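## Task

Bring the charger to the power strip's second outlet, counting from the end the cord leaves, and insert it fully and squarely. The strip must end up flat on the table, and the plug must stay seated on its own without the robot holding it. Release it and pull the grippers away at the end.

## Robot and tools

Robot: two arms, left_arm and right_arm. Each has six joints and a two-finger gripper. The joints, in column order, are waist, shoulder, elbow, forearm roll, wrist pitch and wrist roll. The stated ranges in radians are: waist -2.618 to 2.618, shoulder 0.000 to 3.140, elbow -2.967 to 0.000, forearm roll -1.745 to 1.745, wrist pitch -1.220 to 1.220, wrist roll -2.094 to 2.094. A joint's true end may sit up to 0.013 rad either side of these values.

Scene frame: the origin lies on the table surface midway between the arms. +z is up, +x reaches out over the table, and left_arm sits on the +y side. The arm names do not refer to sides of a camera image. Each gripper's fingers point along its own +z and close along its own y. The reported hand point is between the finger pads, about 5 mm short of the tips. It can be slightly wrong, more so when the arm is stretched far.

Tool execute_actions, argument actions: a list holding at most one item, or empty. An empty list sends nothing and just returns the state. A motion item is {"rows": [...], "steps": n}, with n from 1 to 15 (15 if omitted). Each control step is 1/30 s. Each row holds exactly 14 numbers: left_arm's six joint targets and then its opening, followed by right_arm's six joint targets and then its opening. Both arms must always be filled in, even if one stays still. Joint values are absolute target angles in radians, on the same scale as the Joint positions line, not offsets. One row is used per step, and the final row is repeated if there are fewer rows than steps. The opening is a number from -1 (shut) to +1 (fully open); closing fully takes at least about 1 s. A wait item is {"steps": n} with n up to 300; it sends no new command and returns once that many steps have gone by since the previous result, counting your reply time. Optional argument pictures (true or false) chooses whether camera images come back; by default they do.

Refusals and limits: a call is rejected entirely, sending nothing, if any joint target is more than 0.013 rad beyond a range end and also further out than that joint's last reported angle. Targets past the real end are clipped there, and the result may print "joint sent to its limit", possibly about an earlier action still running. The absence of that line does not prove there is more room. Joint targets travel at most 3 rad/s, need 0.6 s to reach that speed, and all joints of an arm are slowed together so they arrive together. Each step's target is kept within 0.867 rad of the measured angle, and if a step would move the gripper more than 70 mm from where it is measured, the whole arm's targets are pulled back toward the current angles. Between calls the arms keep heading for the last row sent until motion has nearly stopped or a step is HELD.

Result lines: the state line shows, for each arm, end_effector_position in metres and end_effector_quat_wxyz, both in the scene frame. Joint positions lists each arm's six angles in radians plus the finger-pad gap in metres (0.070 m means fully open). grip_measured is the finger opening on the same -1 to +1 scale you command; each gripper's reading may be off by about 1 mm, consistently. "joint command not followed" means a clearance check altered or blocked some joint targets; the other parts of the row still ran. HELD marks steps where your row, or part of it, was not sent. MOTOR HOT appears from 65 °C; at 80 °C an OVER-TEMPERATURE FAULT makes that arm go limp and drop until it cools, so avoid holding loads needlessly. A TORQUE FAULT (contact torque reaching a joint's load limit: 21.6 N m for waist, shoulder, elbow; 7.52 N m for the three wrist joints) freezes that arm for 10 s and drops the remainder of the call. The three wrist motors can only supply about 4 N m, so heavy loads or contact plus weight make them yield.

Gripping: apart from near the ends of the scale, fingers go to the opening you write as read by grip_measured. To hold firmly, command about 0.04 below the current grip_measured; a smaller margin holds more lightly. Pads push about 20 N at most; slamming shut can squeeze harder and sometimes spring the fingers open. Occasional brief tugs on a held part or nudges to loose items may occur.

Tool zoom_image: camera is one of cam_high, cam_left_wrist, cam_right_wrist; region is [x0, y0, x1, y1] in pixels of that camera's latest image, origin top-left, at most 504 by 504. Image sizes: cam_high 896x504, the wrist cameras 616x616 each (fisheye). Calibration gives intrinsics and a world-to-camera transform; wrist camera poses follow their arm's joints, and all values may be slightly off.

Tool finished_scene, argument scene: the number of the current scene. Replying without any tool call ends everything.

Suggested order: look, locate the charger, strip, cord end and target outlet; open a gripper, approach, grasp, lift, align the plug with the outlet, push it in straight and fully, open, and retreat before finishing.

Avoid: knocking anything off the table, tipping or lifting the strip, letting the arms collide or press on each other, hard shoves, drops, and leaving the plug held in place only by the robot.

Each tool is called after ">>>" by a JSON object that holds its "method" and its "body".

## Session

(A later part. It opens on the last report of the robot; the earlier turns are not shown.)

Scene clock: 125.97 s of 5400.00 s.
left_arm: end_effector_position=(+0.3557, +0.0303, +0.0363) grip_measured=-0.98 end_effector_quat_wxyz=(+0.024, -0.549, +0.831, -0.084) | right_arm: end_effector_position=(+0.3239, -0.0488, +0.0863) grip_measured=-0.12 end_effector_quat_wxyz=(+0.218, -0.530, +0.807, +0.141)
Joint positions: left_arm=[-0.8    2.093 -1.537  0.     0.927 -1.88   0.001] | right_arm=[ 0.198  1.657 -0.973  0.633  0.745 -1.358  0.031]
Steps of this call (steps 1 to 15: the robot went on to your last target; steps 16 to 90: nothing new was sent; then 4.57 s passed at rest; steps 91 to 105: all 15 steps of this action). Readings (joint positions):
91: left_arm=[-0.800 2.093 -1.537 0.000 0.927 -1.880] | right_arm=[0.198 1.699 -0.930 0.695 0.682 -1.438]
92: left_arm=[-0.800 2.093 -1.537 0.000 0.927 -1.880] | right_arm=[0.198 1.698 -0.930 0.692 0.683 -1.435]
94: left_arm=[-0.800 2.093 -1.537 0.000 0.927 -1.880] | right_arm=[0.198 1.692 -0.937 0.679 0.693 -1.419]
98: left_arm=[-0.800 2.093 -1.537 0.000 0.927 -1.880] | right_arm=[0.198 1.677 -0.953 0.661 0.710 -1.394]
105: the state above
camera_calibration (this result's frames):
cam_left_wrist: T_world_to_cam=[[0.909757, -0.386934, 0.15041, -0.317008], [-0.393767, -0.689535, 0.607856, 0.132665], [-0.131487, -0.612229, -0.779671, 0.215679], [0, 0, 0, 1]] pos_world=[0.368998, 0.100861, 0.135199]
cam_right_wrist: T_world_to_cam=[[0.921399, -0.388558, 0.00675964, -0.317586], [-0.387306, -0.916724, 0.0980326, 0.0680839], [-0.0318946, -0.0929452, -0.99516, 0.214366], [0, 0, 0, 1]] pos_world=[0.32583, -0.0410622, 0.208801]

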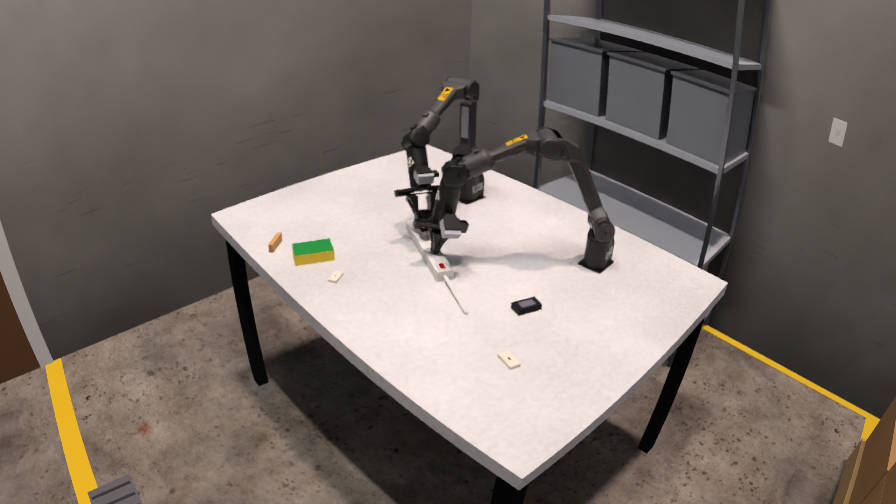

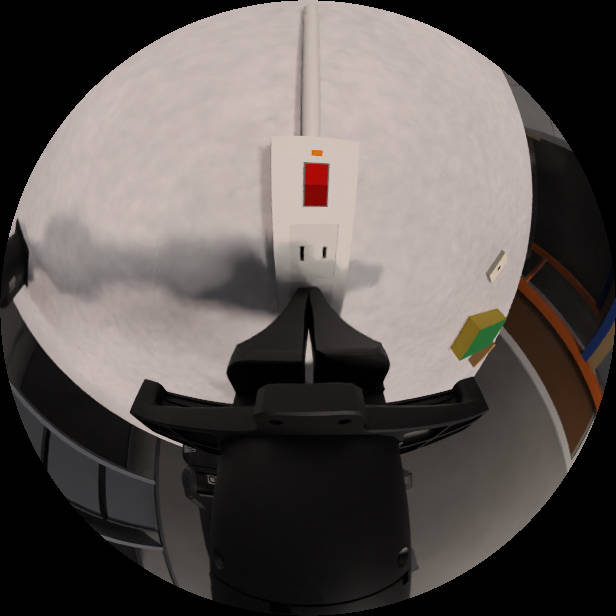

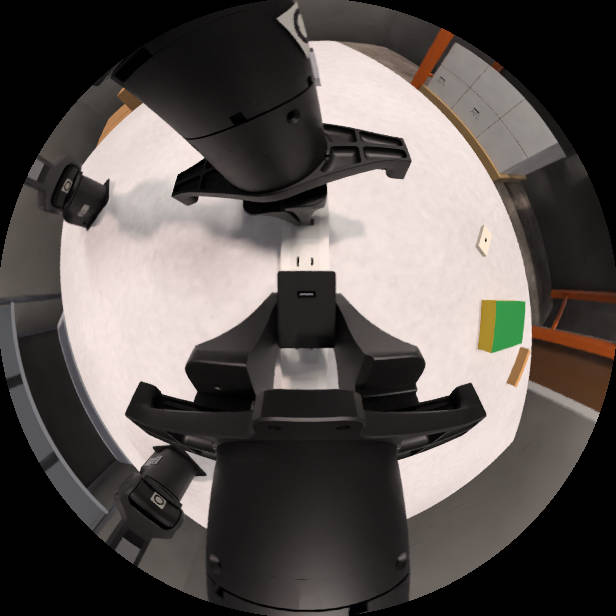

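>>> {"method": "execute_actions", "body": {"actions": [{"rows":[[-0.8,2.03,-1.611,0,1.041,-1.88,-1,0.1975,1.6585,-0.9703,0.6343,0.745,-1.3588,-0.2],[-0.8,2.03,-1.611,0,1.041,-1.88,-1,0.1975,1.6585,-0.9703,0.6343,0.745,-1.3588,-0.2],[-0.8,2.03,-1.611,0,1.041,-1.88,-1,0.1975,1.6585,-0.9703,0.6343,0.745,-1.3588,-0.2],[-0.8,2.03,-1.611,0,1.041,-1.88,-1,0.1975,1.6585,-0.9703,0.6343,0.745,-1.3588,-0.2],[-0.8,2.03,-1.611,0,1.041,-1.88,-1,0.1975,1.6585,-0.9703,0.6343,0.745,-1.3588,-0.2],[-0.5,1.8,-1.3,0,0.9,-1.5,-1,0.1975,1.6585,-0.9703,0.6343,0.745,-1.3588,-0.2]],"steps":15}], "pictures": false}}

>>> {"method": "execute_actions", "body": {"actions": [{"rows":[[-0.55,1.399,-0.40,0,-0.12,0,-1,0.3825,1.8264,-1.1809,0.5617,0.6926,-1.1281,-0.2]],"steps":15}], "pictures": false}}

>>> {"method": "execute_actions", "body": {"actions": [{"steps":22}]}}

Scene clock: 140.47 s of 5400.00 s.
left_arm: end_effector_position=(+0.3821, +0.1065, +0.1076) grip_measured=-0.98 end_effector_quat_wxyz=(+0.057, -0.528, +0.840, -0.111) | right_arm: end_effector_position=(+0.3233, -0.0492, +0.0852) grip_measured=-0.12 end_effector_quat_wxyz=(+0.216, -0.530, +0.808, +0.142)
Joint positions: left_arm=[-0.622  1.883 -1.479 -0.001  1.003 -1.655  0.001] | right_arm=[ 0.197  1.659 -0.97   0.634  0.745 -1.359  0.031]
Steps of this call (steps 1 to 15: the robot went on to your last target; steps 16 to 90: nothing new was sent; then 11.00 s passed at rest; steps 91 to 105: all 15 steps of this action). Readings (joint positions):
91: left_arm=[-0.800 2.093 -1.537 0.000 0.927 -1.880] | right_arm=[0.197 1.659 -0.970 0.634 0.745 -1.359]
92: left_arm=[-0.800 2.093 -1.538 -0.000 0.932 -1.880] | right_arm=[0.197 1.659 -0.970 0.634 0.745 -1.359]
94: left_arm=[-0.800 2.090 -1.545 -0.001 0.966 -1.880] | right_arm=[0.197 1.659 -0.970 0.634 0.745 -1.359]
98: left_arm=[-0.791 2.032 -1.596 -0.001 1.043 -1.868] | right_arm=[0.197 1.659 -0.970 0.634 0.745 -1.359]
105: the state above

Scene clock: 140.97 s of 5400.00 s.
left_arm: end_effector_position=(+0.3078, +0.1798, +0.0525) grip_measured=-0.98 end_effector_quat_wxyz=(+0.225, -0.076, +0.962, -0.133) | right_arm: end_effector_position=(+0.3534, +0.0214, +0.0802) grip_measured=-0.12 end_effector_quat_wxyz=(+0.217, -0.530, +0.807, +0.142)
Joint positions: left_arm=[-0.543  1.504 -0.623  0.     0.247 -0.614  0.001] | right_arm=[ 0.384  1.827 -1.182  0.562  0.692 -1.128  0.031]
Steps of this call (steps 1 to 15: all 15 steps of this action). Readings (joint positions):
1: left_arm=[-0.593 1.864 -1.439 -0.001 0.986 -1.619] | right_arm=[0.198 1.659 -0.970 0.634 0.745 -1.359]
2: left_arm=[-0.569 1.844 -1.393 -0.000 0.964 -1.580] | right_arm=[0.200 1.661 -0.972 0.634 0.744 -1.356]
4: left_arm=[-0.539 1.794 -1.287 0.000 0.903 -1.484] | right_arm=[0.220 1.681 -0.995 0.626 0.738 -1.329]
8: left_arm=[-0.537 1.665 -1.013 0.000 0.714 -1.225] | right_arm=[0.314 1.766 -1.105 0.588 0.711 -1.210]
15: the state above

Scene clock: 141.70 s of 5400.00 s.
left_arm: end_effector_position=(+0.3009, +0.1809, +0.0652) grip_measured=-0.98 end_effector_quat_wxyz=(+0.370, +0.212, +0.901, -0.087) | right_arm: end_effector_position=(+0.3534, +0.0206, +0.0802) grip_measured=-0.12 end_effector_quat_wxyz=(+0.216, -0.530, +0.808, +0.142)
Joint positions: left_arm=[-0.55   1.399 -0.4   -0.    -0.12   0.     0.001] | right_arm=[ 0.383  1.826 -1.181  0.562  0.693 -1.128  0.031]
Steps of this call (steps 1 to 22: the robot went on to your last target). Readings (joint positions):
1: left_arm=[-0.544 1.489 -0.588 0.000 0.193 -0.534] | right_arm=[0.384 1.827 -1.182 0.562 0.692 -1.128]
2: left_arm=[-0.545 1.475 -0.557 0.000 0.143 -0.460] | right_arm=[0.383 1.827 -1.182 0.562 0.692 -1.128]
4: left_arm=[-0.547 1.451 -0.502 0.000 0.056 -0.328] | right_arm=[0.383 1.827 -1.182 0.562 0.692 -1.128]
8: left_arm=[-0.549 1.416 -0.427 0.000 -0.065 -0.132] | right_arm=[0.383 1.826 -1.181 0.562 0.692 -1.128]
22: the state above
camera_calibration (this result's frames):
cam_left_wrist: T_world_to_cam=[[-0.437597, -0.899072, -0.013338, 0.295542], [-0.885207, 0.433358, -0.169143, 0.192758], [0.157852, -0.0622098, -0.985501, 0.150115], [0, 0, 0, 1]] pos_world=[0.276263, 0.191519, 0.184484]
cam_right_wrist: T_world_to_cam=[[0.92122, -0.389017, 0.00443528, -0.317407], [-0.387499, -0.916489, 0.0994584, 0.143694], [-0.0346261, -0.0933417, -0.995032, 0.216669], [0, 0, 0, 1]] pos_world=[0.355585, 0.0284419, 0.202708]

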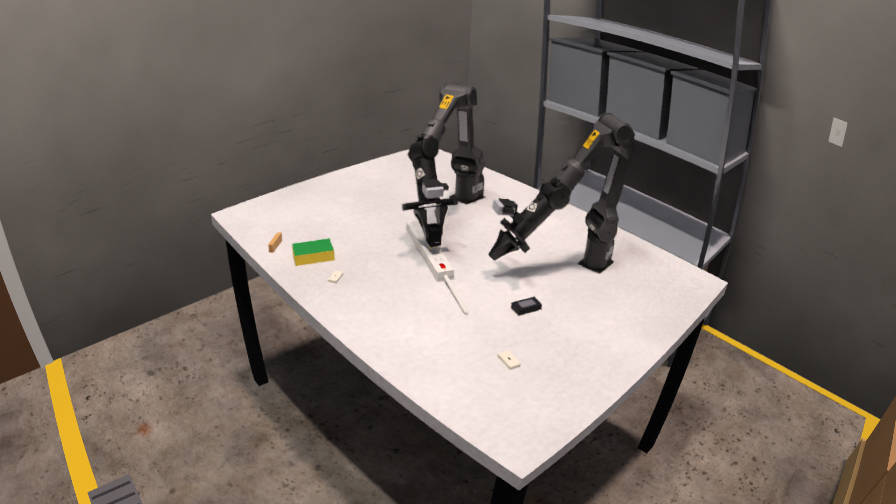

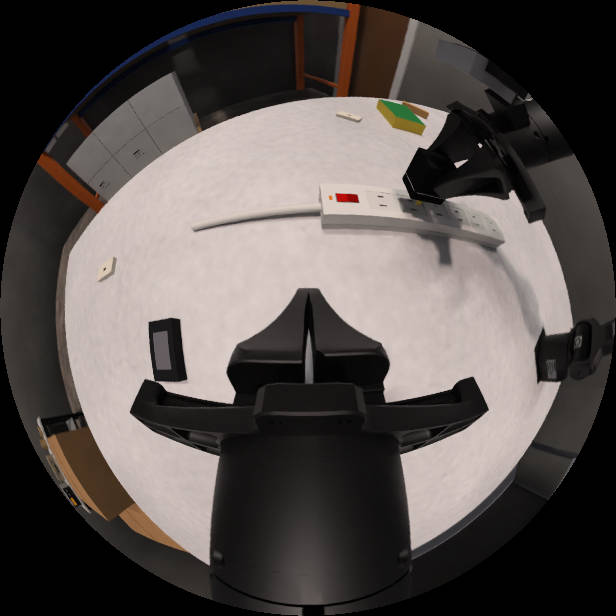

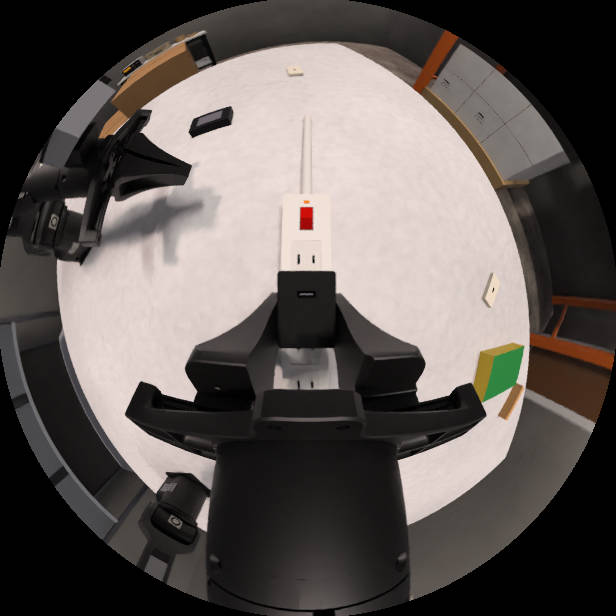

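>>> {"method": "zoom_image", "body": {"camera": "cam_right_wrist", "region": [206, 190, 406, 390]}}

>>> {"method": "zoom_image", "body": {"camera": "cam_left_wrist", "region": [370, 160, 450, 240]}}

>>> {"method": "zoom_image", "body": {"camera": "cam_high", "region": [410, 225, 460, 275]}}

Region (206, 190, 406, 390) of cam_right_wrist's 616x616 image, scaled by 2.520, with more detail than that image has.

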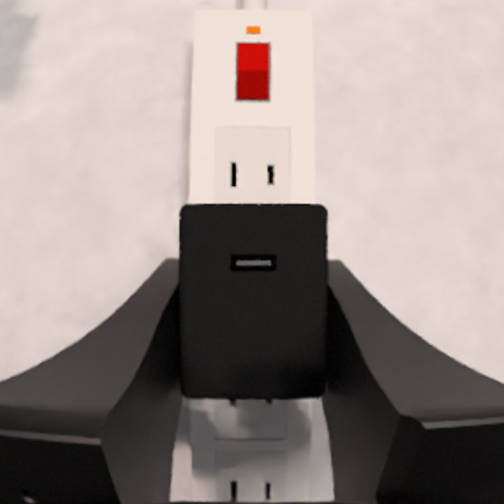

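Region (370, 160, 450, 240) of cam_left_wrist's 616x616 image, scaled by 6.300, with more detail than that image has.

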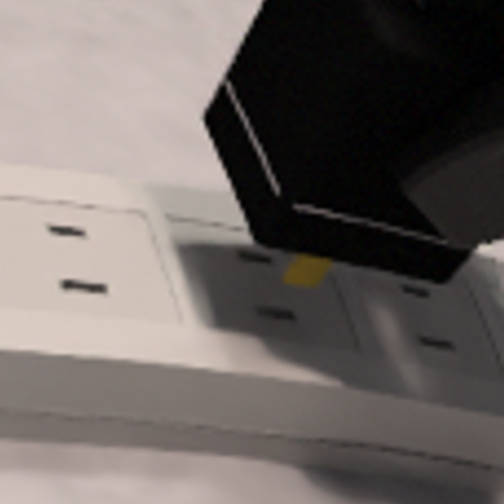

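Region (410, 225, 460, 275) of cam_high's 896x504 image, scaled by 10.080, with more detail than that image has.

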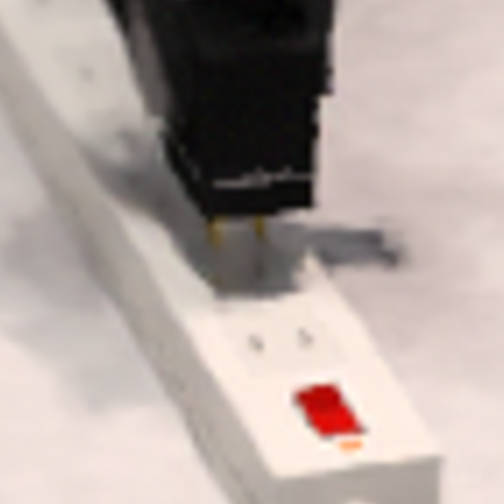

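>>> {"method": "execute_actions", "body": {"actions": [{"rows":[[-0.55,1.399,-0.40,0,-0.12,0,-1,0.3825,1.830,-1.1765,0.5676,0.6855,-1.1356,-0.2],[-0.55,1.399,-0.40,0,-0.12,0,-1,0.3825,1.830,-1.1765,0.5676,0.6855,-1.1356,-0.2],[-0.55,1.399,-0.40,0,-0.12,0,-1,0.3825,1.834,-1.172,0.5735,0.6785,-1.143,-0.2],[-0.55,1.399,-0.40,0,-0.12,0,-1,0.3825,1.834,-1.172,0.5735,0.6785,-1.143,-0.2],[-0.55,1.399,-0.40,0,-0.12,0,-1,0.3825,1.8383,-1.167,0.5795,0.6714,-1.1505,-0.2]],"steps":15}]}}

>>> {"method": "zoom_image", "body": {"camera": "cam_left_wrist", "region": [370, 160, 450, 240]}}

>>> {"method": "zoom_image", "body": {"camera": "cam_right_wrist", "region": [246, 240, 366, 360]}}

>>> {"method": "zoom_image", "body": {"camera": "cam_high", "region": [410, 225, 460, 275]}}

Scene clock: 151.40 s of 5400.00 s.
left_arm: end_effector_position=(+0.3009, +0.1809, +0.0652) grip_measured=-0.98 end_effector_quat_wxyz=(+0.370, +0.212, +0.900, -0.087) | right_arm: end_effector_position=(+0.3530, +0.0206, +0.0727) grip_measured=-0.12 end_effector_quat_wxyz=(+0.216, -0.530, +0.808, +0.142)
Joint positions: left_arm=[-0.55   1.399 -0.4   -0.    -0.12  -0.     0.001] | right_arm=[ 0.382  1.839 -1.166  0.58   0.671 -1.151  0.031]
Steps of this call (steps 1 to 15: the robot went on to your last target; steps 16 to 90: nothing new was sent; then 6.20 s passed at rest; steps 91 to 105: all 15 steps of this action). Readings (joint positions):
91: left_arm=[-0.550 1.399 -0.400 -0.000 -0.120 -0.000] | right_arm=[0.382 1.826 -1.181 0.562 0.693 -1.128]
92: left_arm=[-0.550 1.399 -0.400 -0.000 -0.120 -0.000] | right_arm=[0.382 1.827 -1.179 0.564 0.690 -1.132]
94: left_arm=[-0.550 1.399 -0.400 -0.000 -0.120 -0.000] | right_arm=[0.382 1.832 -1.173 0.571 0.681 -1.142]
98: left_arm=[-0.550 1.399 -0.400 -0.000 -0.120 -0.000] | right_arm=[0.382 1.839 -1.166 0.580 0.671 -1.152]
105: the state above
camera_calibration (this result's frames):
cam_left_wrist: T_world_to_cam=[[-0.437557, -0.899092, -0.013294, 0.295531], [-0.885217, 0.433307, -0.16922, 0.19279], [0.157905, -0.0622754, -0.985489, 0.15012], [0, 0, 0, 1]] pos_world=[0.276268, 0.191521, 0.184494]
cam_right_wrist: T_world_to_cam=[[0.921293, -0.388858, 0.00295391, -0.317001], [-0.387178, -0.91655, 0.100149, 0.144149], [-0.0362362, -0.0934099, -0.994968, 0.209746], [0, 0, 0, 1]] pos_world=[0.355463, 0.0284438, 0.195191]

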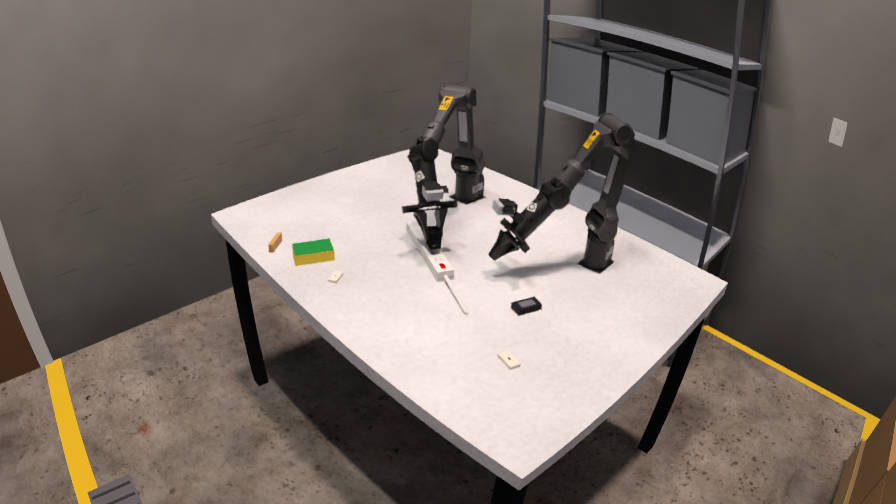

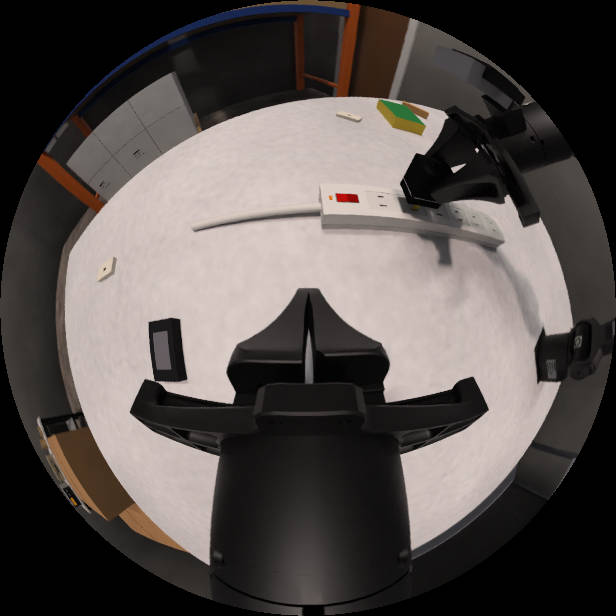

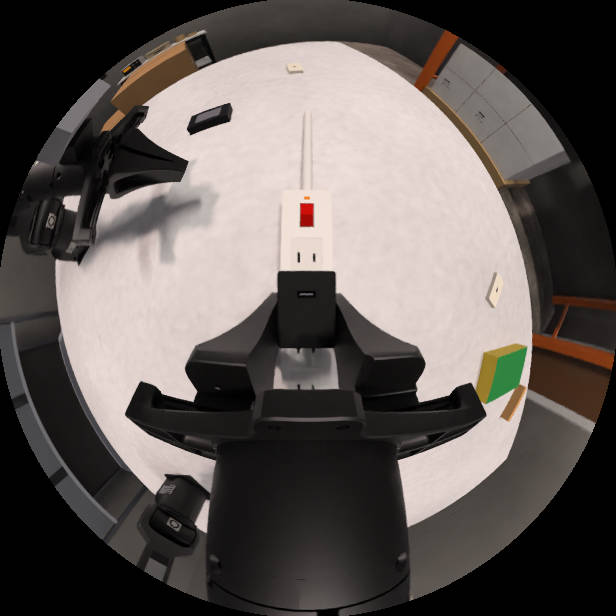

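Region (370, 160, 450, 240) of cam_left_wrist's 616x616 image, scaled by 6.300, with more detail than that image has.

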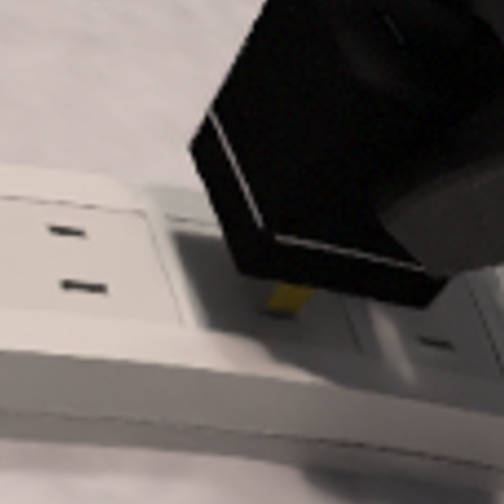

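Region (246, 240, 366, 360) of cam_right_wrist's 616x616 image, scaled by 4.200, with more detail than that image has.

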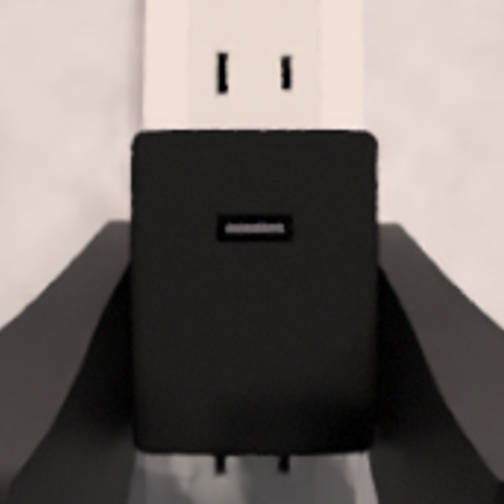

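Region (410, 225, 460, 275) of cam_high's 896x504 image, scaled by 10.080, with more detail than that image has.

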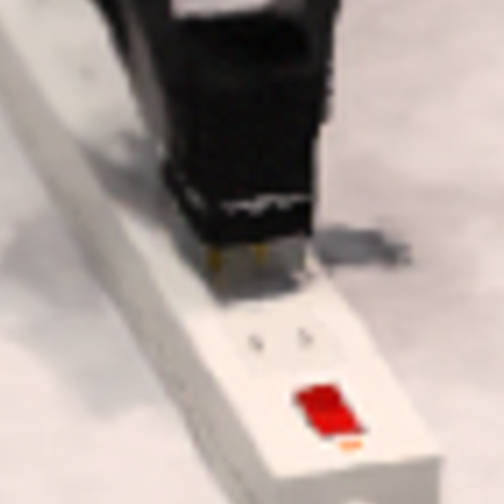

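>>> {"method": "execute_actions", "body": {"actions": [{"rows":[[-0.55,1.399,-0.40,0,-0.12,0,-1,0.3836,1.8393,-1.1686,0.5788,0.6712,-1.1488,-0.2],[-0.55,1.399,-0.40,0,-0.12,0,-1,0.3836,1.8393,-1.1686,0.5788,0.6712,-1.1488,-0.2],[-0.55,1.399,-0.40,0,-0.12,0,-1,0.3836,1.8393,-1.1686,0.5788,0.6712,-1.1488,-0.2],[-0.55,1.399,-0.40,0,-0.12,0,-1,0.3836,1.8393,-1.1686,0.5788,0.6712,-1.1488,-0.2],[-0.55,1.399,-0.40,0,-0.12,0,-1,0.3836,1.8405,-1.1673,0.5807,0.6691,-1.1512,-0.2],[-0.55,1.399,-0.40,0,-0.12,0,-1,0.3836,1.8417,-1.166,0.5826,0.667,-1.1536,-0.2],[-0.55,1.399,-0.40,0,-0.12,0,-1,0.3836,1.843,-1.1646,0.5845,0.6649,-1.156,-0.2],[-0.55,1.399,-0.40,0,-0.12,0,-1,0.3836,1.8442,-1.1633,0.5864,0.6628,-1.1583,-0.2],[-0.55,1.399,-0.40,0,-0.12,0,-1,0.3836,1.8454,-1.162,0.5883,0.6607,-1.1607,-0.2],[-0.55,1.399,-0.40,0,-0.12,0,-1,0.3836,1.8467,-1.1606,0.5901,0.6586,-1.1631,-0.2],[-0.55,1.399,-0.40,0,-0.12,0,-1,0.3836,1.8479,-1.1593,0.592,0.6565,-1.1655,-0.2]],"steps":15}]}}

>>> {"method": "zoom_image", "body": {"camera": "cam_left_wrist", "region": [370, 160, 450, 240]}}

Scene clock: 159.57 s of 5400.00 s.
left_arm: end_effector_position=(+0.3009, +0.1809, +0.0652) grip_measured=-0.98 end_effector_quat_wxyz=(+0.370, +0.212, +0.901, -0.087) | right_arm: end_effector_position=(+0.3545, +0.0216, +0.0706) grip_measured=-0.12 end_effector_quat_wxyz=(+0.219, -0.529, +0.807, +0.142)
Joint positions: left_arm=[-0.55   1.399 -0.4   -0.    -0.12  -0.     0.001] | right_arm=[ 0.383  1.844 -1.162  0.593  0.658 -1.166  0.031]
Steps of this call (steps 1 to 15: the robot went on to your last target; steps 16 to 90: nothing new was sent; then 4.67 s passed at rest; steps 91 to 105: all 15 steps of this action). Readings (joint positions):
91: left_arm=[-0.550 1.399 -0.400 -0.000 -0.120 -0.000] | right_arm=[0.383 1.838 -1.167 0.579 0.671 -1.150]
92: left_arm=[-0.550 1.399 -0.400 -0.000 -0.120 -0.000] | right_arm=[0.383 1.839 -1.169 0.579 0.671 -1.149]
94: left_arm=[-0.550 1.399 -0.400 -0.000 -0.120 -0.000] | right_arm=[0.383 1.839 -1.169 0.579 0.671 -1.148]
98: left_arm=[-0.550 1.399 -0.400 -0.000 -0.120 -0.000] | right_arm=[0.383 1.843 -1.167 0.584 0.665 -1.156]
105: the state above
camera_calibration (this result's frames):
cam_left_wrist: T_world_to_cam=[[-0.437558, -0.899092, -0.0132945, 0.295531], [-0.885227, 0.433312, -0.169156, 0.192762], [0.157847, -0.0622467, -0.9855, 0.150115], [0, 0, 0, 1]] pos_world=[0.276255, 0.191527, 0.184474]
cam_right_wrist: T_world_to_cam=[[0.921096, -0.389277, 0.00668124, -0.318123], [-0.388135, -0.916779, 0.094169, 0.146587], [-0.0305326, -0.089332, -0.995534, 0.205814], [0, 0, 0, 1]] pos_world=[0.356202, 0.0289356, 0.193216]

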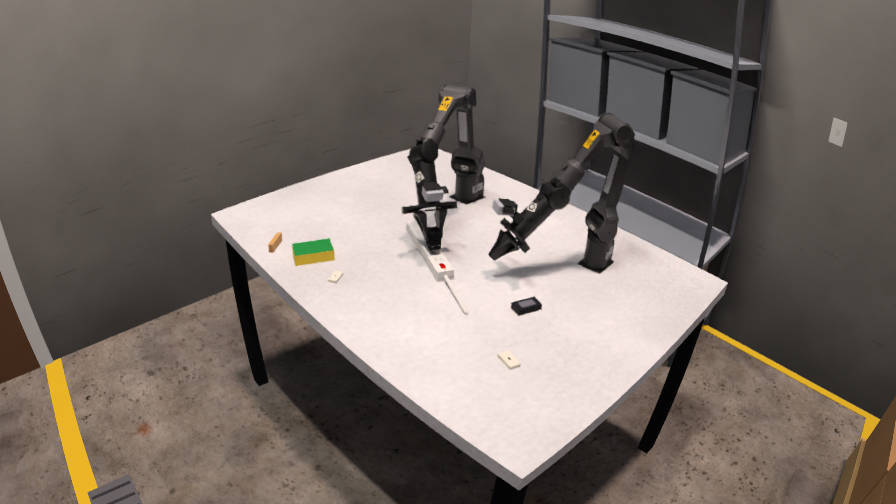

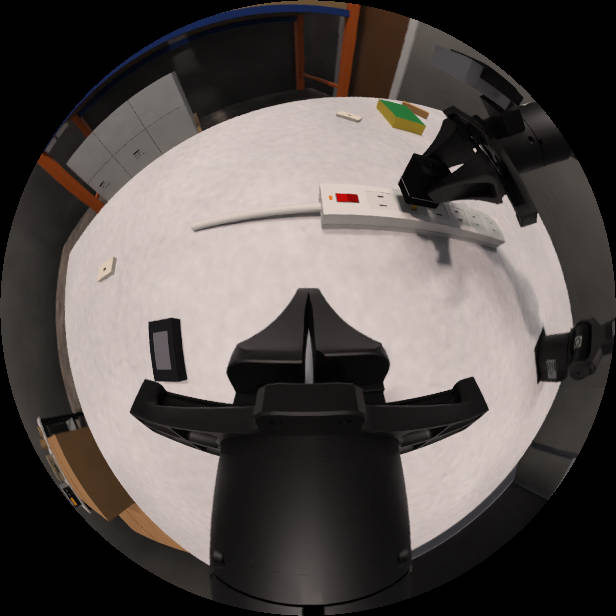

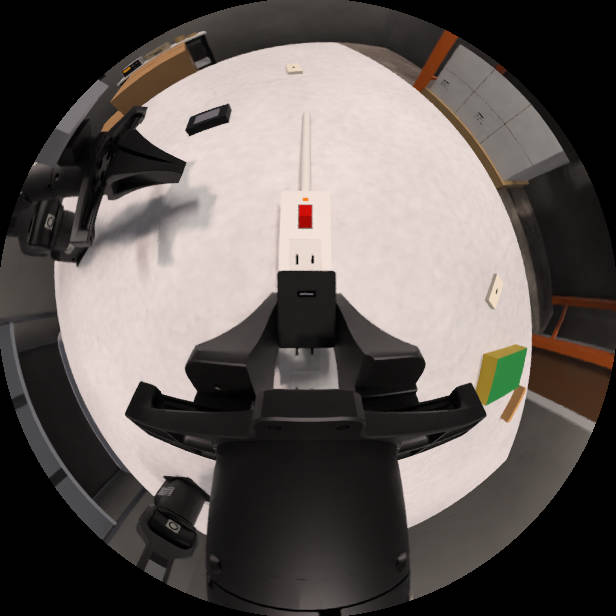

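Region (370, 160, 450, 240) of cam_left_wrist's 616x616 image, scaled by 6.300, with more detail than that image has.

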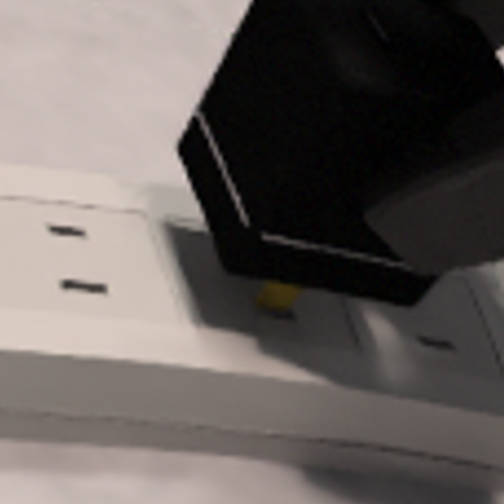

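>>> {"method": "execute_actions", "body": {"actions": [{"rows":[[-0.55,1.399,-0.40,0,-0.12,0,-1,0.3836,1.832,-1.176,0.569,0.683,-1.137,-0.2]],"steps":9}], "pictures": false}}

>>> {"method": "execute_actions", "body": {"actions": [{"rows":[[-0.55,1.399,-0.40,0,-0.12,0,-1,0.384,1.8345,-1.172,0.573,0.678,-1.142,-0.2],[-0.55,1.399,-0.40,0,-0.12,0,-1,0.384,1.8345,-1.172,0.573,0.678,-1.142,-0.2],[-0.55,1.399,-0.40,0,-0.12,0,-1,0.384,1.8375,-1.1675,0.578,0.6725,-1.148,-0.2]],"steps":15}], "pictures": false}}

>>> {"method": "execute_actions", "body": {"actions": [{"steps":15}]}}

>>> {"method": "zoom_image", "body": {"camera": "cam_left_wrist", "region": [370, 160, 450, 240]}}

>>> {"method": "zoom_image", "body": {"camera": "cam_right_wrist", "region": [246, 240, 366, 360]}}

Scene clock: 165.77 s of 5400.00 s.
left_arm: end_effector_position=(+0.3009, +0.1809, +0.0652) grip_measured=-0.98 end_effector_quat_wxyz=(+0.370, +0.212, +0.901, -0.087) | right_arm: end_effector_position=(+0.3486, +0.0192, +0.0693) grip_measured=-0.12 end_effector_quat_wxyz=(+0.204, -0.531, +0.810, +0.144)
Joint positions: left_arm=[-0.55   1.399 -0.4   -0.    -0.12  -0.     0.001] | right_arm=[ 0.384  1.842 -1.164  0.565  0.688 -1.136  0.031]
Steps of this call (steps 1 to 15: the robot went on to your last target; steps 16 to 90: nothing new was sent; then 2.90 s passed at rest; steps 91 to 99: all 9 steps of this action). Readings (joint positions):
91: left_arm=[-0.550 1.399 -0.400 -0.000 -0.120 -0.000] | right_arm=[0.384 1.845 -1.159 0.592 0.656 -1.165]
92: left_arm=[-0.550 1.399 -0.400 -0.000 -0.120 -0.000] | right_arm=[0.384 1.844 -1.160 0.588 0.659 -1.162]
94: left_arm=[-0.550 1.399 -0.400 -0.000 -0.120 -0.000] | right_arm=[0.384 1.842 -1.164 0.567 0.679 -1.140]
98: left_arm=[-0.550 1.399 -0.400 -0.000 -0.120 -0.000] | right_arm=[0.384 1.843 -1.163 0.564 0.689 -1.136]
99: the state above

Scene clock: 166.27 s of 5400.00 s.
left_arm: end_effector_position=(+0.3009, +0.1809, +0.0652) grip_measured=-0.98 end_effector_quat_wxyz=(+0.370, +0.212, +0.901, -0.087) | right_arm: end_effector_position=(+0.3527, +0.0212, +0.0732) grip_measured=-0.12 end_effector_quat_wxyz=(+0.216, -0.530, +0.808, +0.142)
Joint positions: left_arm=[-0.55   1.399 -0.4   -0.    -0.12  -0.     0.001] | right_arm=[ 0.384  1.838 -1.167  0.578  0.672 -1.148  0.031]
Steps of this call (steps 1 to 15: all 15 steps of this action). Readings (joint positions):
1: left_arm=[-0.550 1.399 -0.400 -0.000 -0.120 -0.000] | right_arm=[0.384 1.840 -1.166 0.566 0.687 -1.136]
2: left_arm=[-0.550 1.399 -0.400 -0.000 -0.120 -0.000] | right_arm=[0.384 1.840 -1.166 0.570 0.682 -1.140]
4: left_arm=[-0.550 1.399 -0.400 -0.000 -0.120 -0.000] | right_arm=[0.384 1.840 -1.166 0.576 0.675 -1.146]
8: left_arm=[-0.550 1.399 -0.400 -0.000 -0.120 -0.000] | right_arm=[0.384 1.839 -1.165 0.578 0.672 -1.149]
15: the state above

Scene clock: 166.77 s of 5400.00 s.
left_arm: end_effector_position=(+0.3009, +0.1809, +0.0652) grip_measured=-0.98 end_effector_quat_wxyz=(+0.370, +0.212, +0.901, -0.087) | right_arm: end_effector_position=(+0.3528, +0.0213, +0.0735) grip_measured=-0.12 end_effector_quat_wxyz=(+0.216, -0.530, +0.808, +0.142)
Joint positions: left_arm=[-0.55   1.399 -0.4   -0.    -0.12  -0.     0.001] | right_arm=[ 0.384  1.838 -1.167  0.578  0.672 -1.148  0.031]
Steps of this call (steps 1 to 15: the robot went on to your last target). Readings (joint positions):
1: left_arm=[-0.550 1.399 -0.400 -0.000 -0.120 -0.000] | right_arm=[0.384 1.838 -1.167 0.578 0.672 -1.148]
2: left_arm=[-0.550 1.399 -0.400 -0.000 -0.120 -0.000] | right_arm=[0.384 1.838 -1.167 0.578 0.672 -1.148]
4: left_arm=[-0.550 1.399 -0.400 -0.000 -0.120 -0.000] | right_arm=[0.384 1.838 -1.167 0.578 0.672 -1.148]
8: left_arm=[-0.550 1.399 -0.400 -0.000 -0.120 -0.000] | right_arm=[0.384 1.838 -1.167 0.578 0.672 -1.148]
15: the state above
All arms were judged still, so your last target was given up. Only a new action makes them travel on or press farther. Fingers that are still opening or closing keep moving.
camera_calibration (this result's frames):
cam_left_wrist: T_world_to_cam=[[-0.437559, -0.899091, -0.0132955, 0.295531], [-0.885242, 0.433319, -0.169059, 0.192748], [0.15776, -0.0622034, -0.985516, 0.150104], [0, 0, 0, 1]] pos_world=[0.27626, 0.191525, 0.184445]
cam_right_wrist: T_world_to_cam=[[0.921683, -0.387929, 0.00341154, -0.316745], [-0.386313, -0.916965, 0.09969, 0.144354], [-0.0355444, -0.0932005, -0.995013, 0.210347], [0, 0, 0, 1]] pos_world=[0.355181, 0.0290977, 0.195988]

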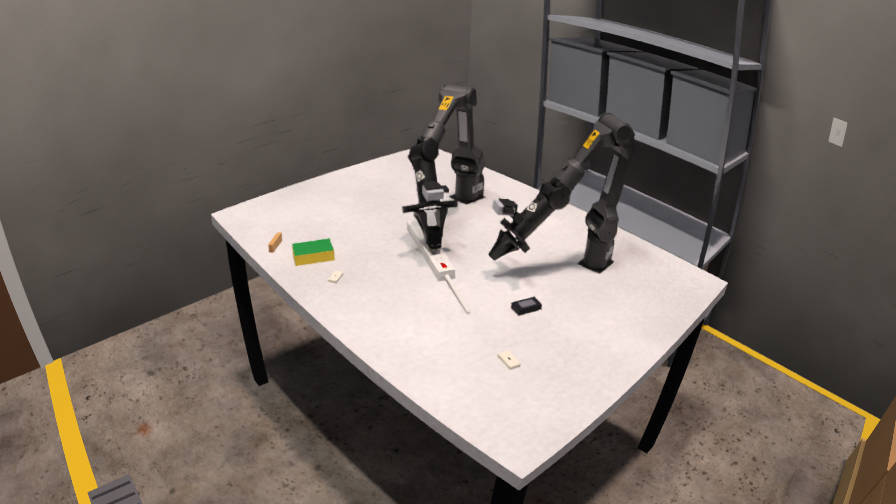

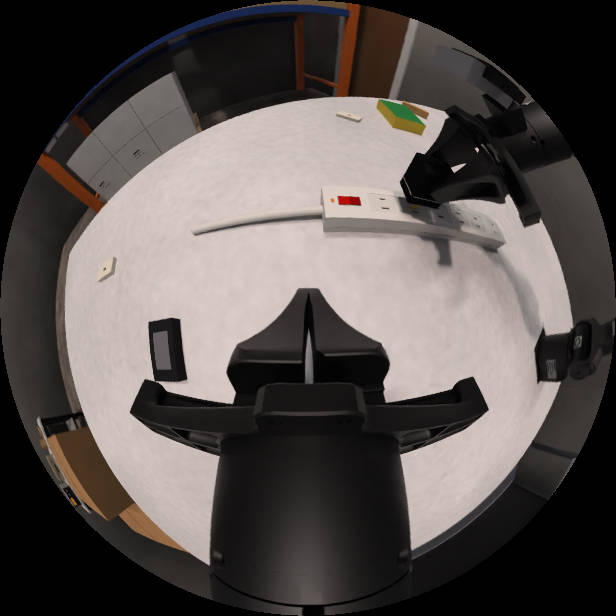

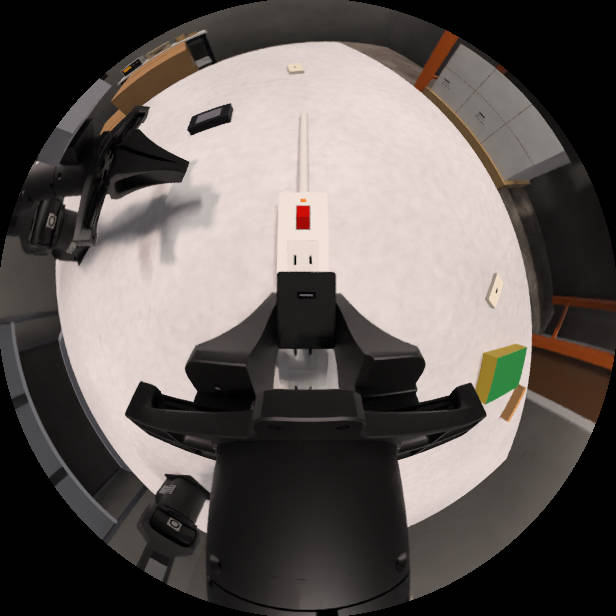

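Region (370, 160, 450, 240) of cam_left_wrist's 616x616 image, scaled by 6.300, with more detail than that image has.

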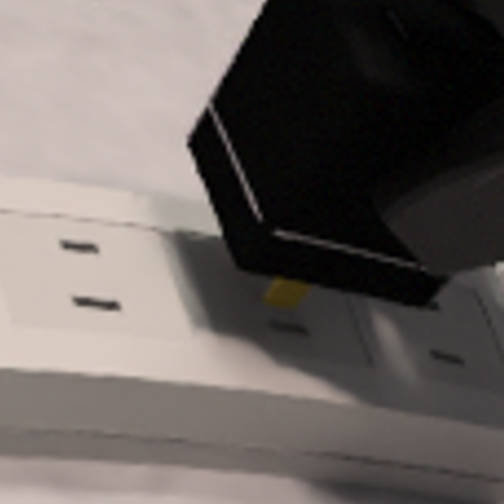

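Region (246, 240, 366, 360) of cam_right_wrist's 616x616 image, scaled by 4.200, with more detail than that image has.

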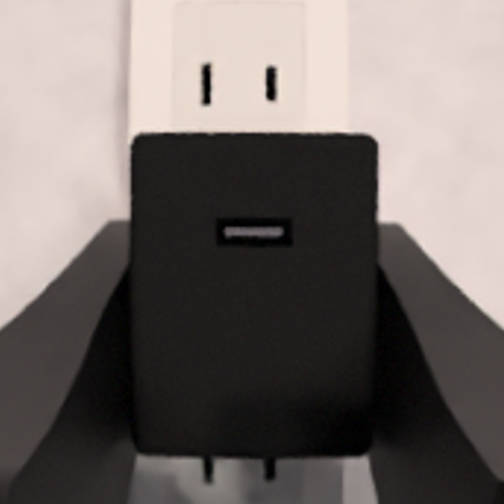

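>>> {"method": "execute_actions", "body": {"actions": [{"rows":[[-0.55,1.399,-0.40,0,-0.12,0,-1,0.3845,1.835,-1.1675,0.578,0.6725,-1.148,-0.2],[-0.55,1.399,-0.40,0,-0.12,0,-1,0.385,1.832,-1.1675,0.578,0.6725,-1.148,-0.2],[-0.55,1.399,-0.40,0,-0.12,0,-1,0.3855,1.829,-1.165,0.5785,0.6715,-1.1485,-0.2],[-0.55,1.399,-0.40,0,-0.12,0,-1,0.386,1.826,-1.162,0.579,0.6705,-1.149,-0.2],[-0.55,1.399,-0.40,0,-0.12,0,-1,0.3866,1.824,-1.159,0.5795,0.6695,-1.1495,-0.2],[-0.55,1.399,-0.40,0,-0.12,0,-1,0.3866,1.824,-1.156,0.58,0.6685,-1.15,-0.2],[-0.55,1.399,-0.40,0,-0.12,0,-1,0.3866,1.824,-1.153,0.5805,0.6675,-1.1505,-0.2],[-0.55,1.399,-0.40,0,-0.12,0,-1,0.3866,1.825,-1.1515,0.5805,0.6665,-1.1505,-0.2],[-0.55,1.399,-0.40,0,-0.12,0,-1,0.3866,1.8256,-1.1505,0.5805,0.6665,-1.1505,-0.2]],"steps":15}], "pictures": false}}

>>> {"method": "execute_actions", "body": {"actions": [{"steps":15}]}}

>>> {"method": "zoom_image", "body": {"camera": "cam_left_wrist", "region": [370, 160, 450, 240]}}

>>> {"method": "zoom_image", "body": {"camera": "cam_right_wrist", "region": [246, 240, 366, 360]}}

Scene clock: 180.63 s of 5400.00 s.
left_arm: end_effector_position=(+0.3009, +0.1809, +0.0652) grip_measured=-0.98 end_effector_quat_wxyz=(+0.370, +0.212, +0.901, -0.087) | right_arm: end_effector_position=(+0.3494, +0.0203, +0.0739) grip_measured=-0.12 end_effector_quat_wxyz=(+0.217, -0.530, +0.807, +0.142)
Joint positions: left_arm=[-0.55   1.399 -0.4   -0.    -0.12  -0.     0.001] | right_arm=[ 0.386  1.825 -1.151  0.58   0.667 -1.15   0.031]
Steps of this call (steps 1 to 90: nothing new was sent; then 10.37 s passed at rest; steps 91 to 105: all 15 steps of this action). Readings (joint positions):
91: left_arm=[-0.550 1.399 -0.400 -0.000 -0.120 -0.000] | right_arm=[0.384 1.837 -1.168 0.578 0.673 -1.148]
92: left_arm=[-0.550 1.399 -0.400 -0.000 -0.120 -0.000] | right_arm=[0.384 1.835 -1.168 0.578 0.673 -1.148]
94: left_arm=[-0.550 1.399 -0.400 -0.000 -0.120 -0.000] | right_arm=[0.384 1.828 -1.167 0.578 0.672 -1.148]
98: left_arm=[-0.550 1.399 -0.400 -0.000 -0.120 -0.000] | right_arm=[0.385 1.823 -1.154 0.580 0.668 -1.150]
105: the state above

Scene clock: 181.13 s of 5400.00 s.
left_arm: end_effector_position=(+0.3009, +0.1809, +0.0652) grip_measured=-0.98 end_effector_quat_wxyz=(+0.370, +0.212, +0.901, -0.087) | right_arm: end_effector_position=(+0.3493, +0.0204, +0.0737) grip_measured=-0.12 end_effector_quat_wxyz=(+0.216, -0.530, +0.807, +0.142)
Joint positions: left_arm=[-0.55   1.399 -0.4   -0.    -0.12  -0.     0.001] | right_arm=[ 0.387  1.826 -1.151  0.581  0.666 -1.15   0.031]
Steps of this call (steps 1 to 15: the robot went on to your last target). Readings (joint positions):
1: left_arm=[-0.550 1.399 -0.400 -0.000 -0.120 -0.000] | right_arm=[0.386 1.825 -1.151 0.580 0.667 -1.150]
2: left_arm=[-0.550 1.399 -0.400 -0.000 -0.120 -0.000] | right_arm=[0.386 1.825 -1.151 0.580 0.667 -1.150]
4: left_arm=[-0.550 1.399 -0.400 -0.000 -0.120 -0.000] | right_arm=[0.386 1.825 -1.151 0.580 0.667 -1.150]
8: left_arm=[-0.550 1.399 -0.400 -0.000 -0.120 -0.000] | right_arm=[0.387 1.826 -1.151 0.580 0.667 -1.150]
15: the state above
All arms were judged still, so your last target was given up. Only a new action makes them travel on or press farther. Fingers that are still opening or closing keep moving.
camera_calibration (this result's frames):
cam_left_wrist: T_world_to_cam=[[-0.437559, -0.899091, -0.0132956, 0.295531], [-0.885242, 0.433319, -0.169059, 0.192748], [0.15776, -0.0622033, -0.985516, 0.150104], [0, 0, 0, 1]] pos_world=[0.27626, 0.191525, 0.184445]
cam_right_wrist: T_world_to_cam=[[0.921782, -0.387681, 0.00455499, -0.313969], [-0.386181, -0.917047, 0.0994438, 0.142158], [-0.0343753, -0.0934246, -0.995033, 0.209995], [0, 0, 0, 1]] pos_world=[0.351528, 0.0282641, 0.196246]

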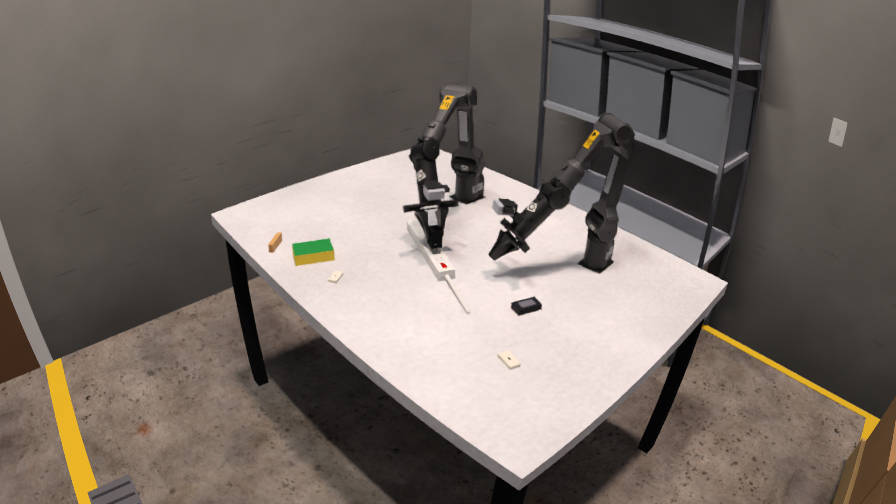

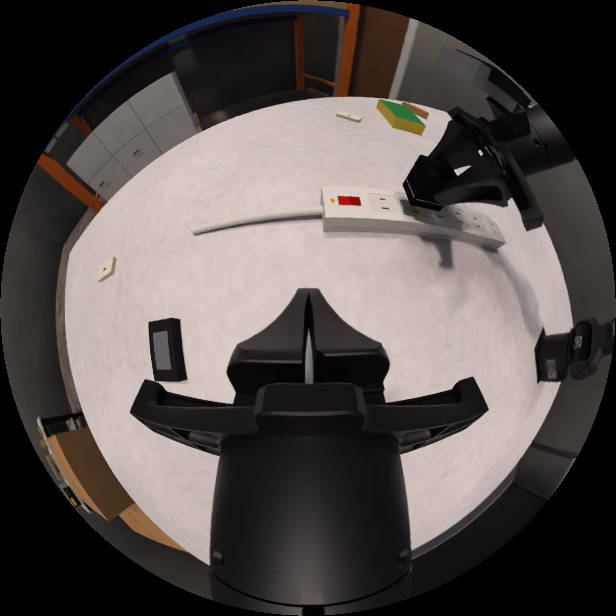

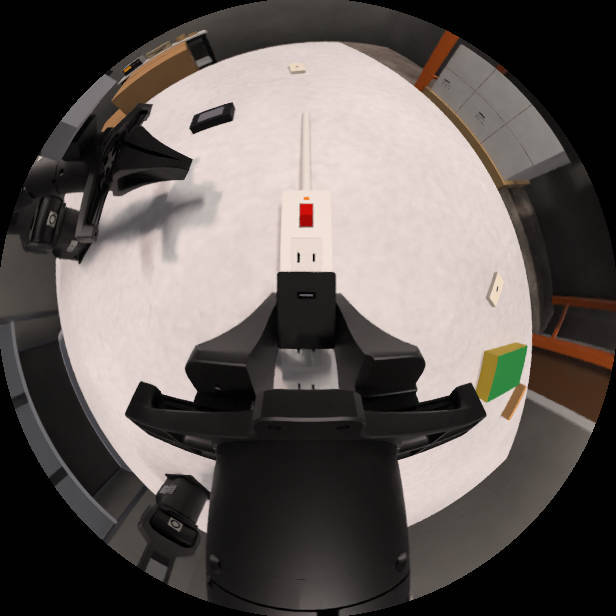

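Region (370, 160, 450, 240) of cam_left_wrist's 616x616 image, scaled by 6.300, with more detail than that image has.

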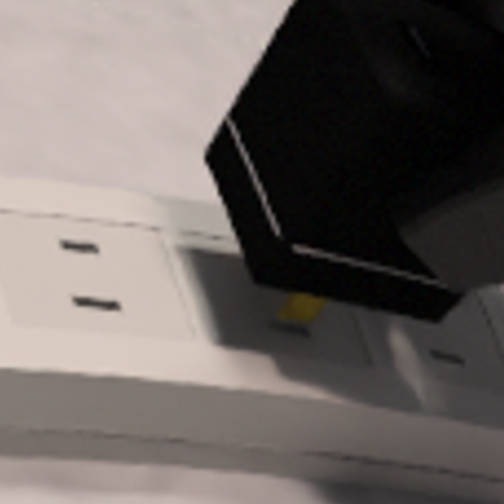

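Region (246, 240, 366, 360) of cam_right_wrist's 616x616 image, scaled by 4.200, with more detail than that image has.

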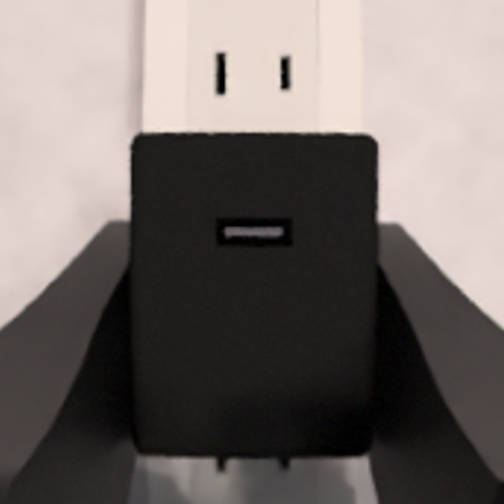

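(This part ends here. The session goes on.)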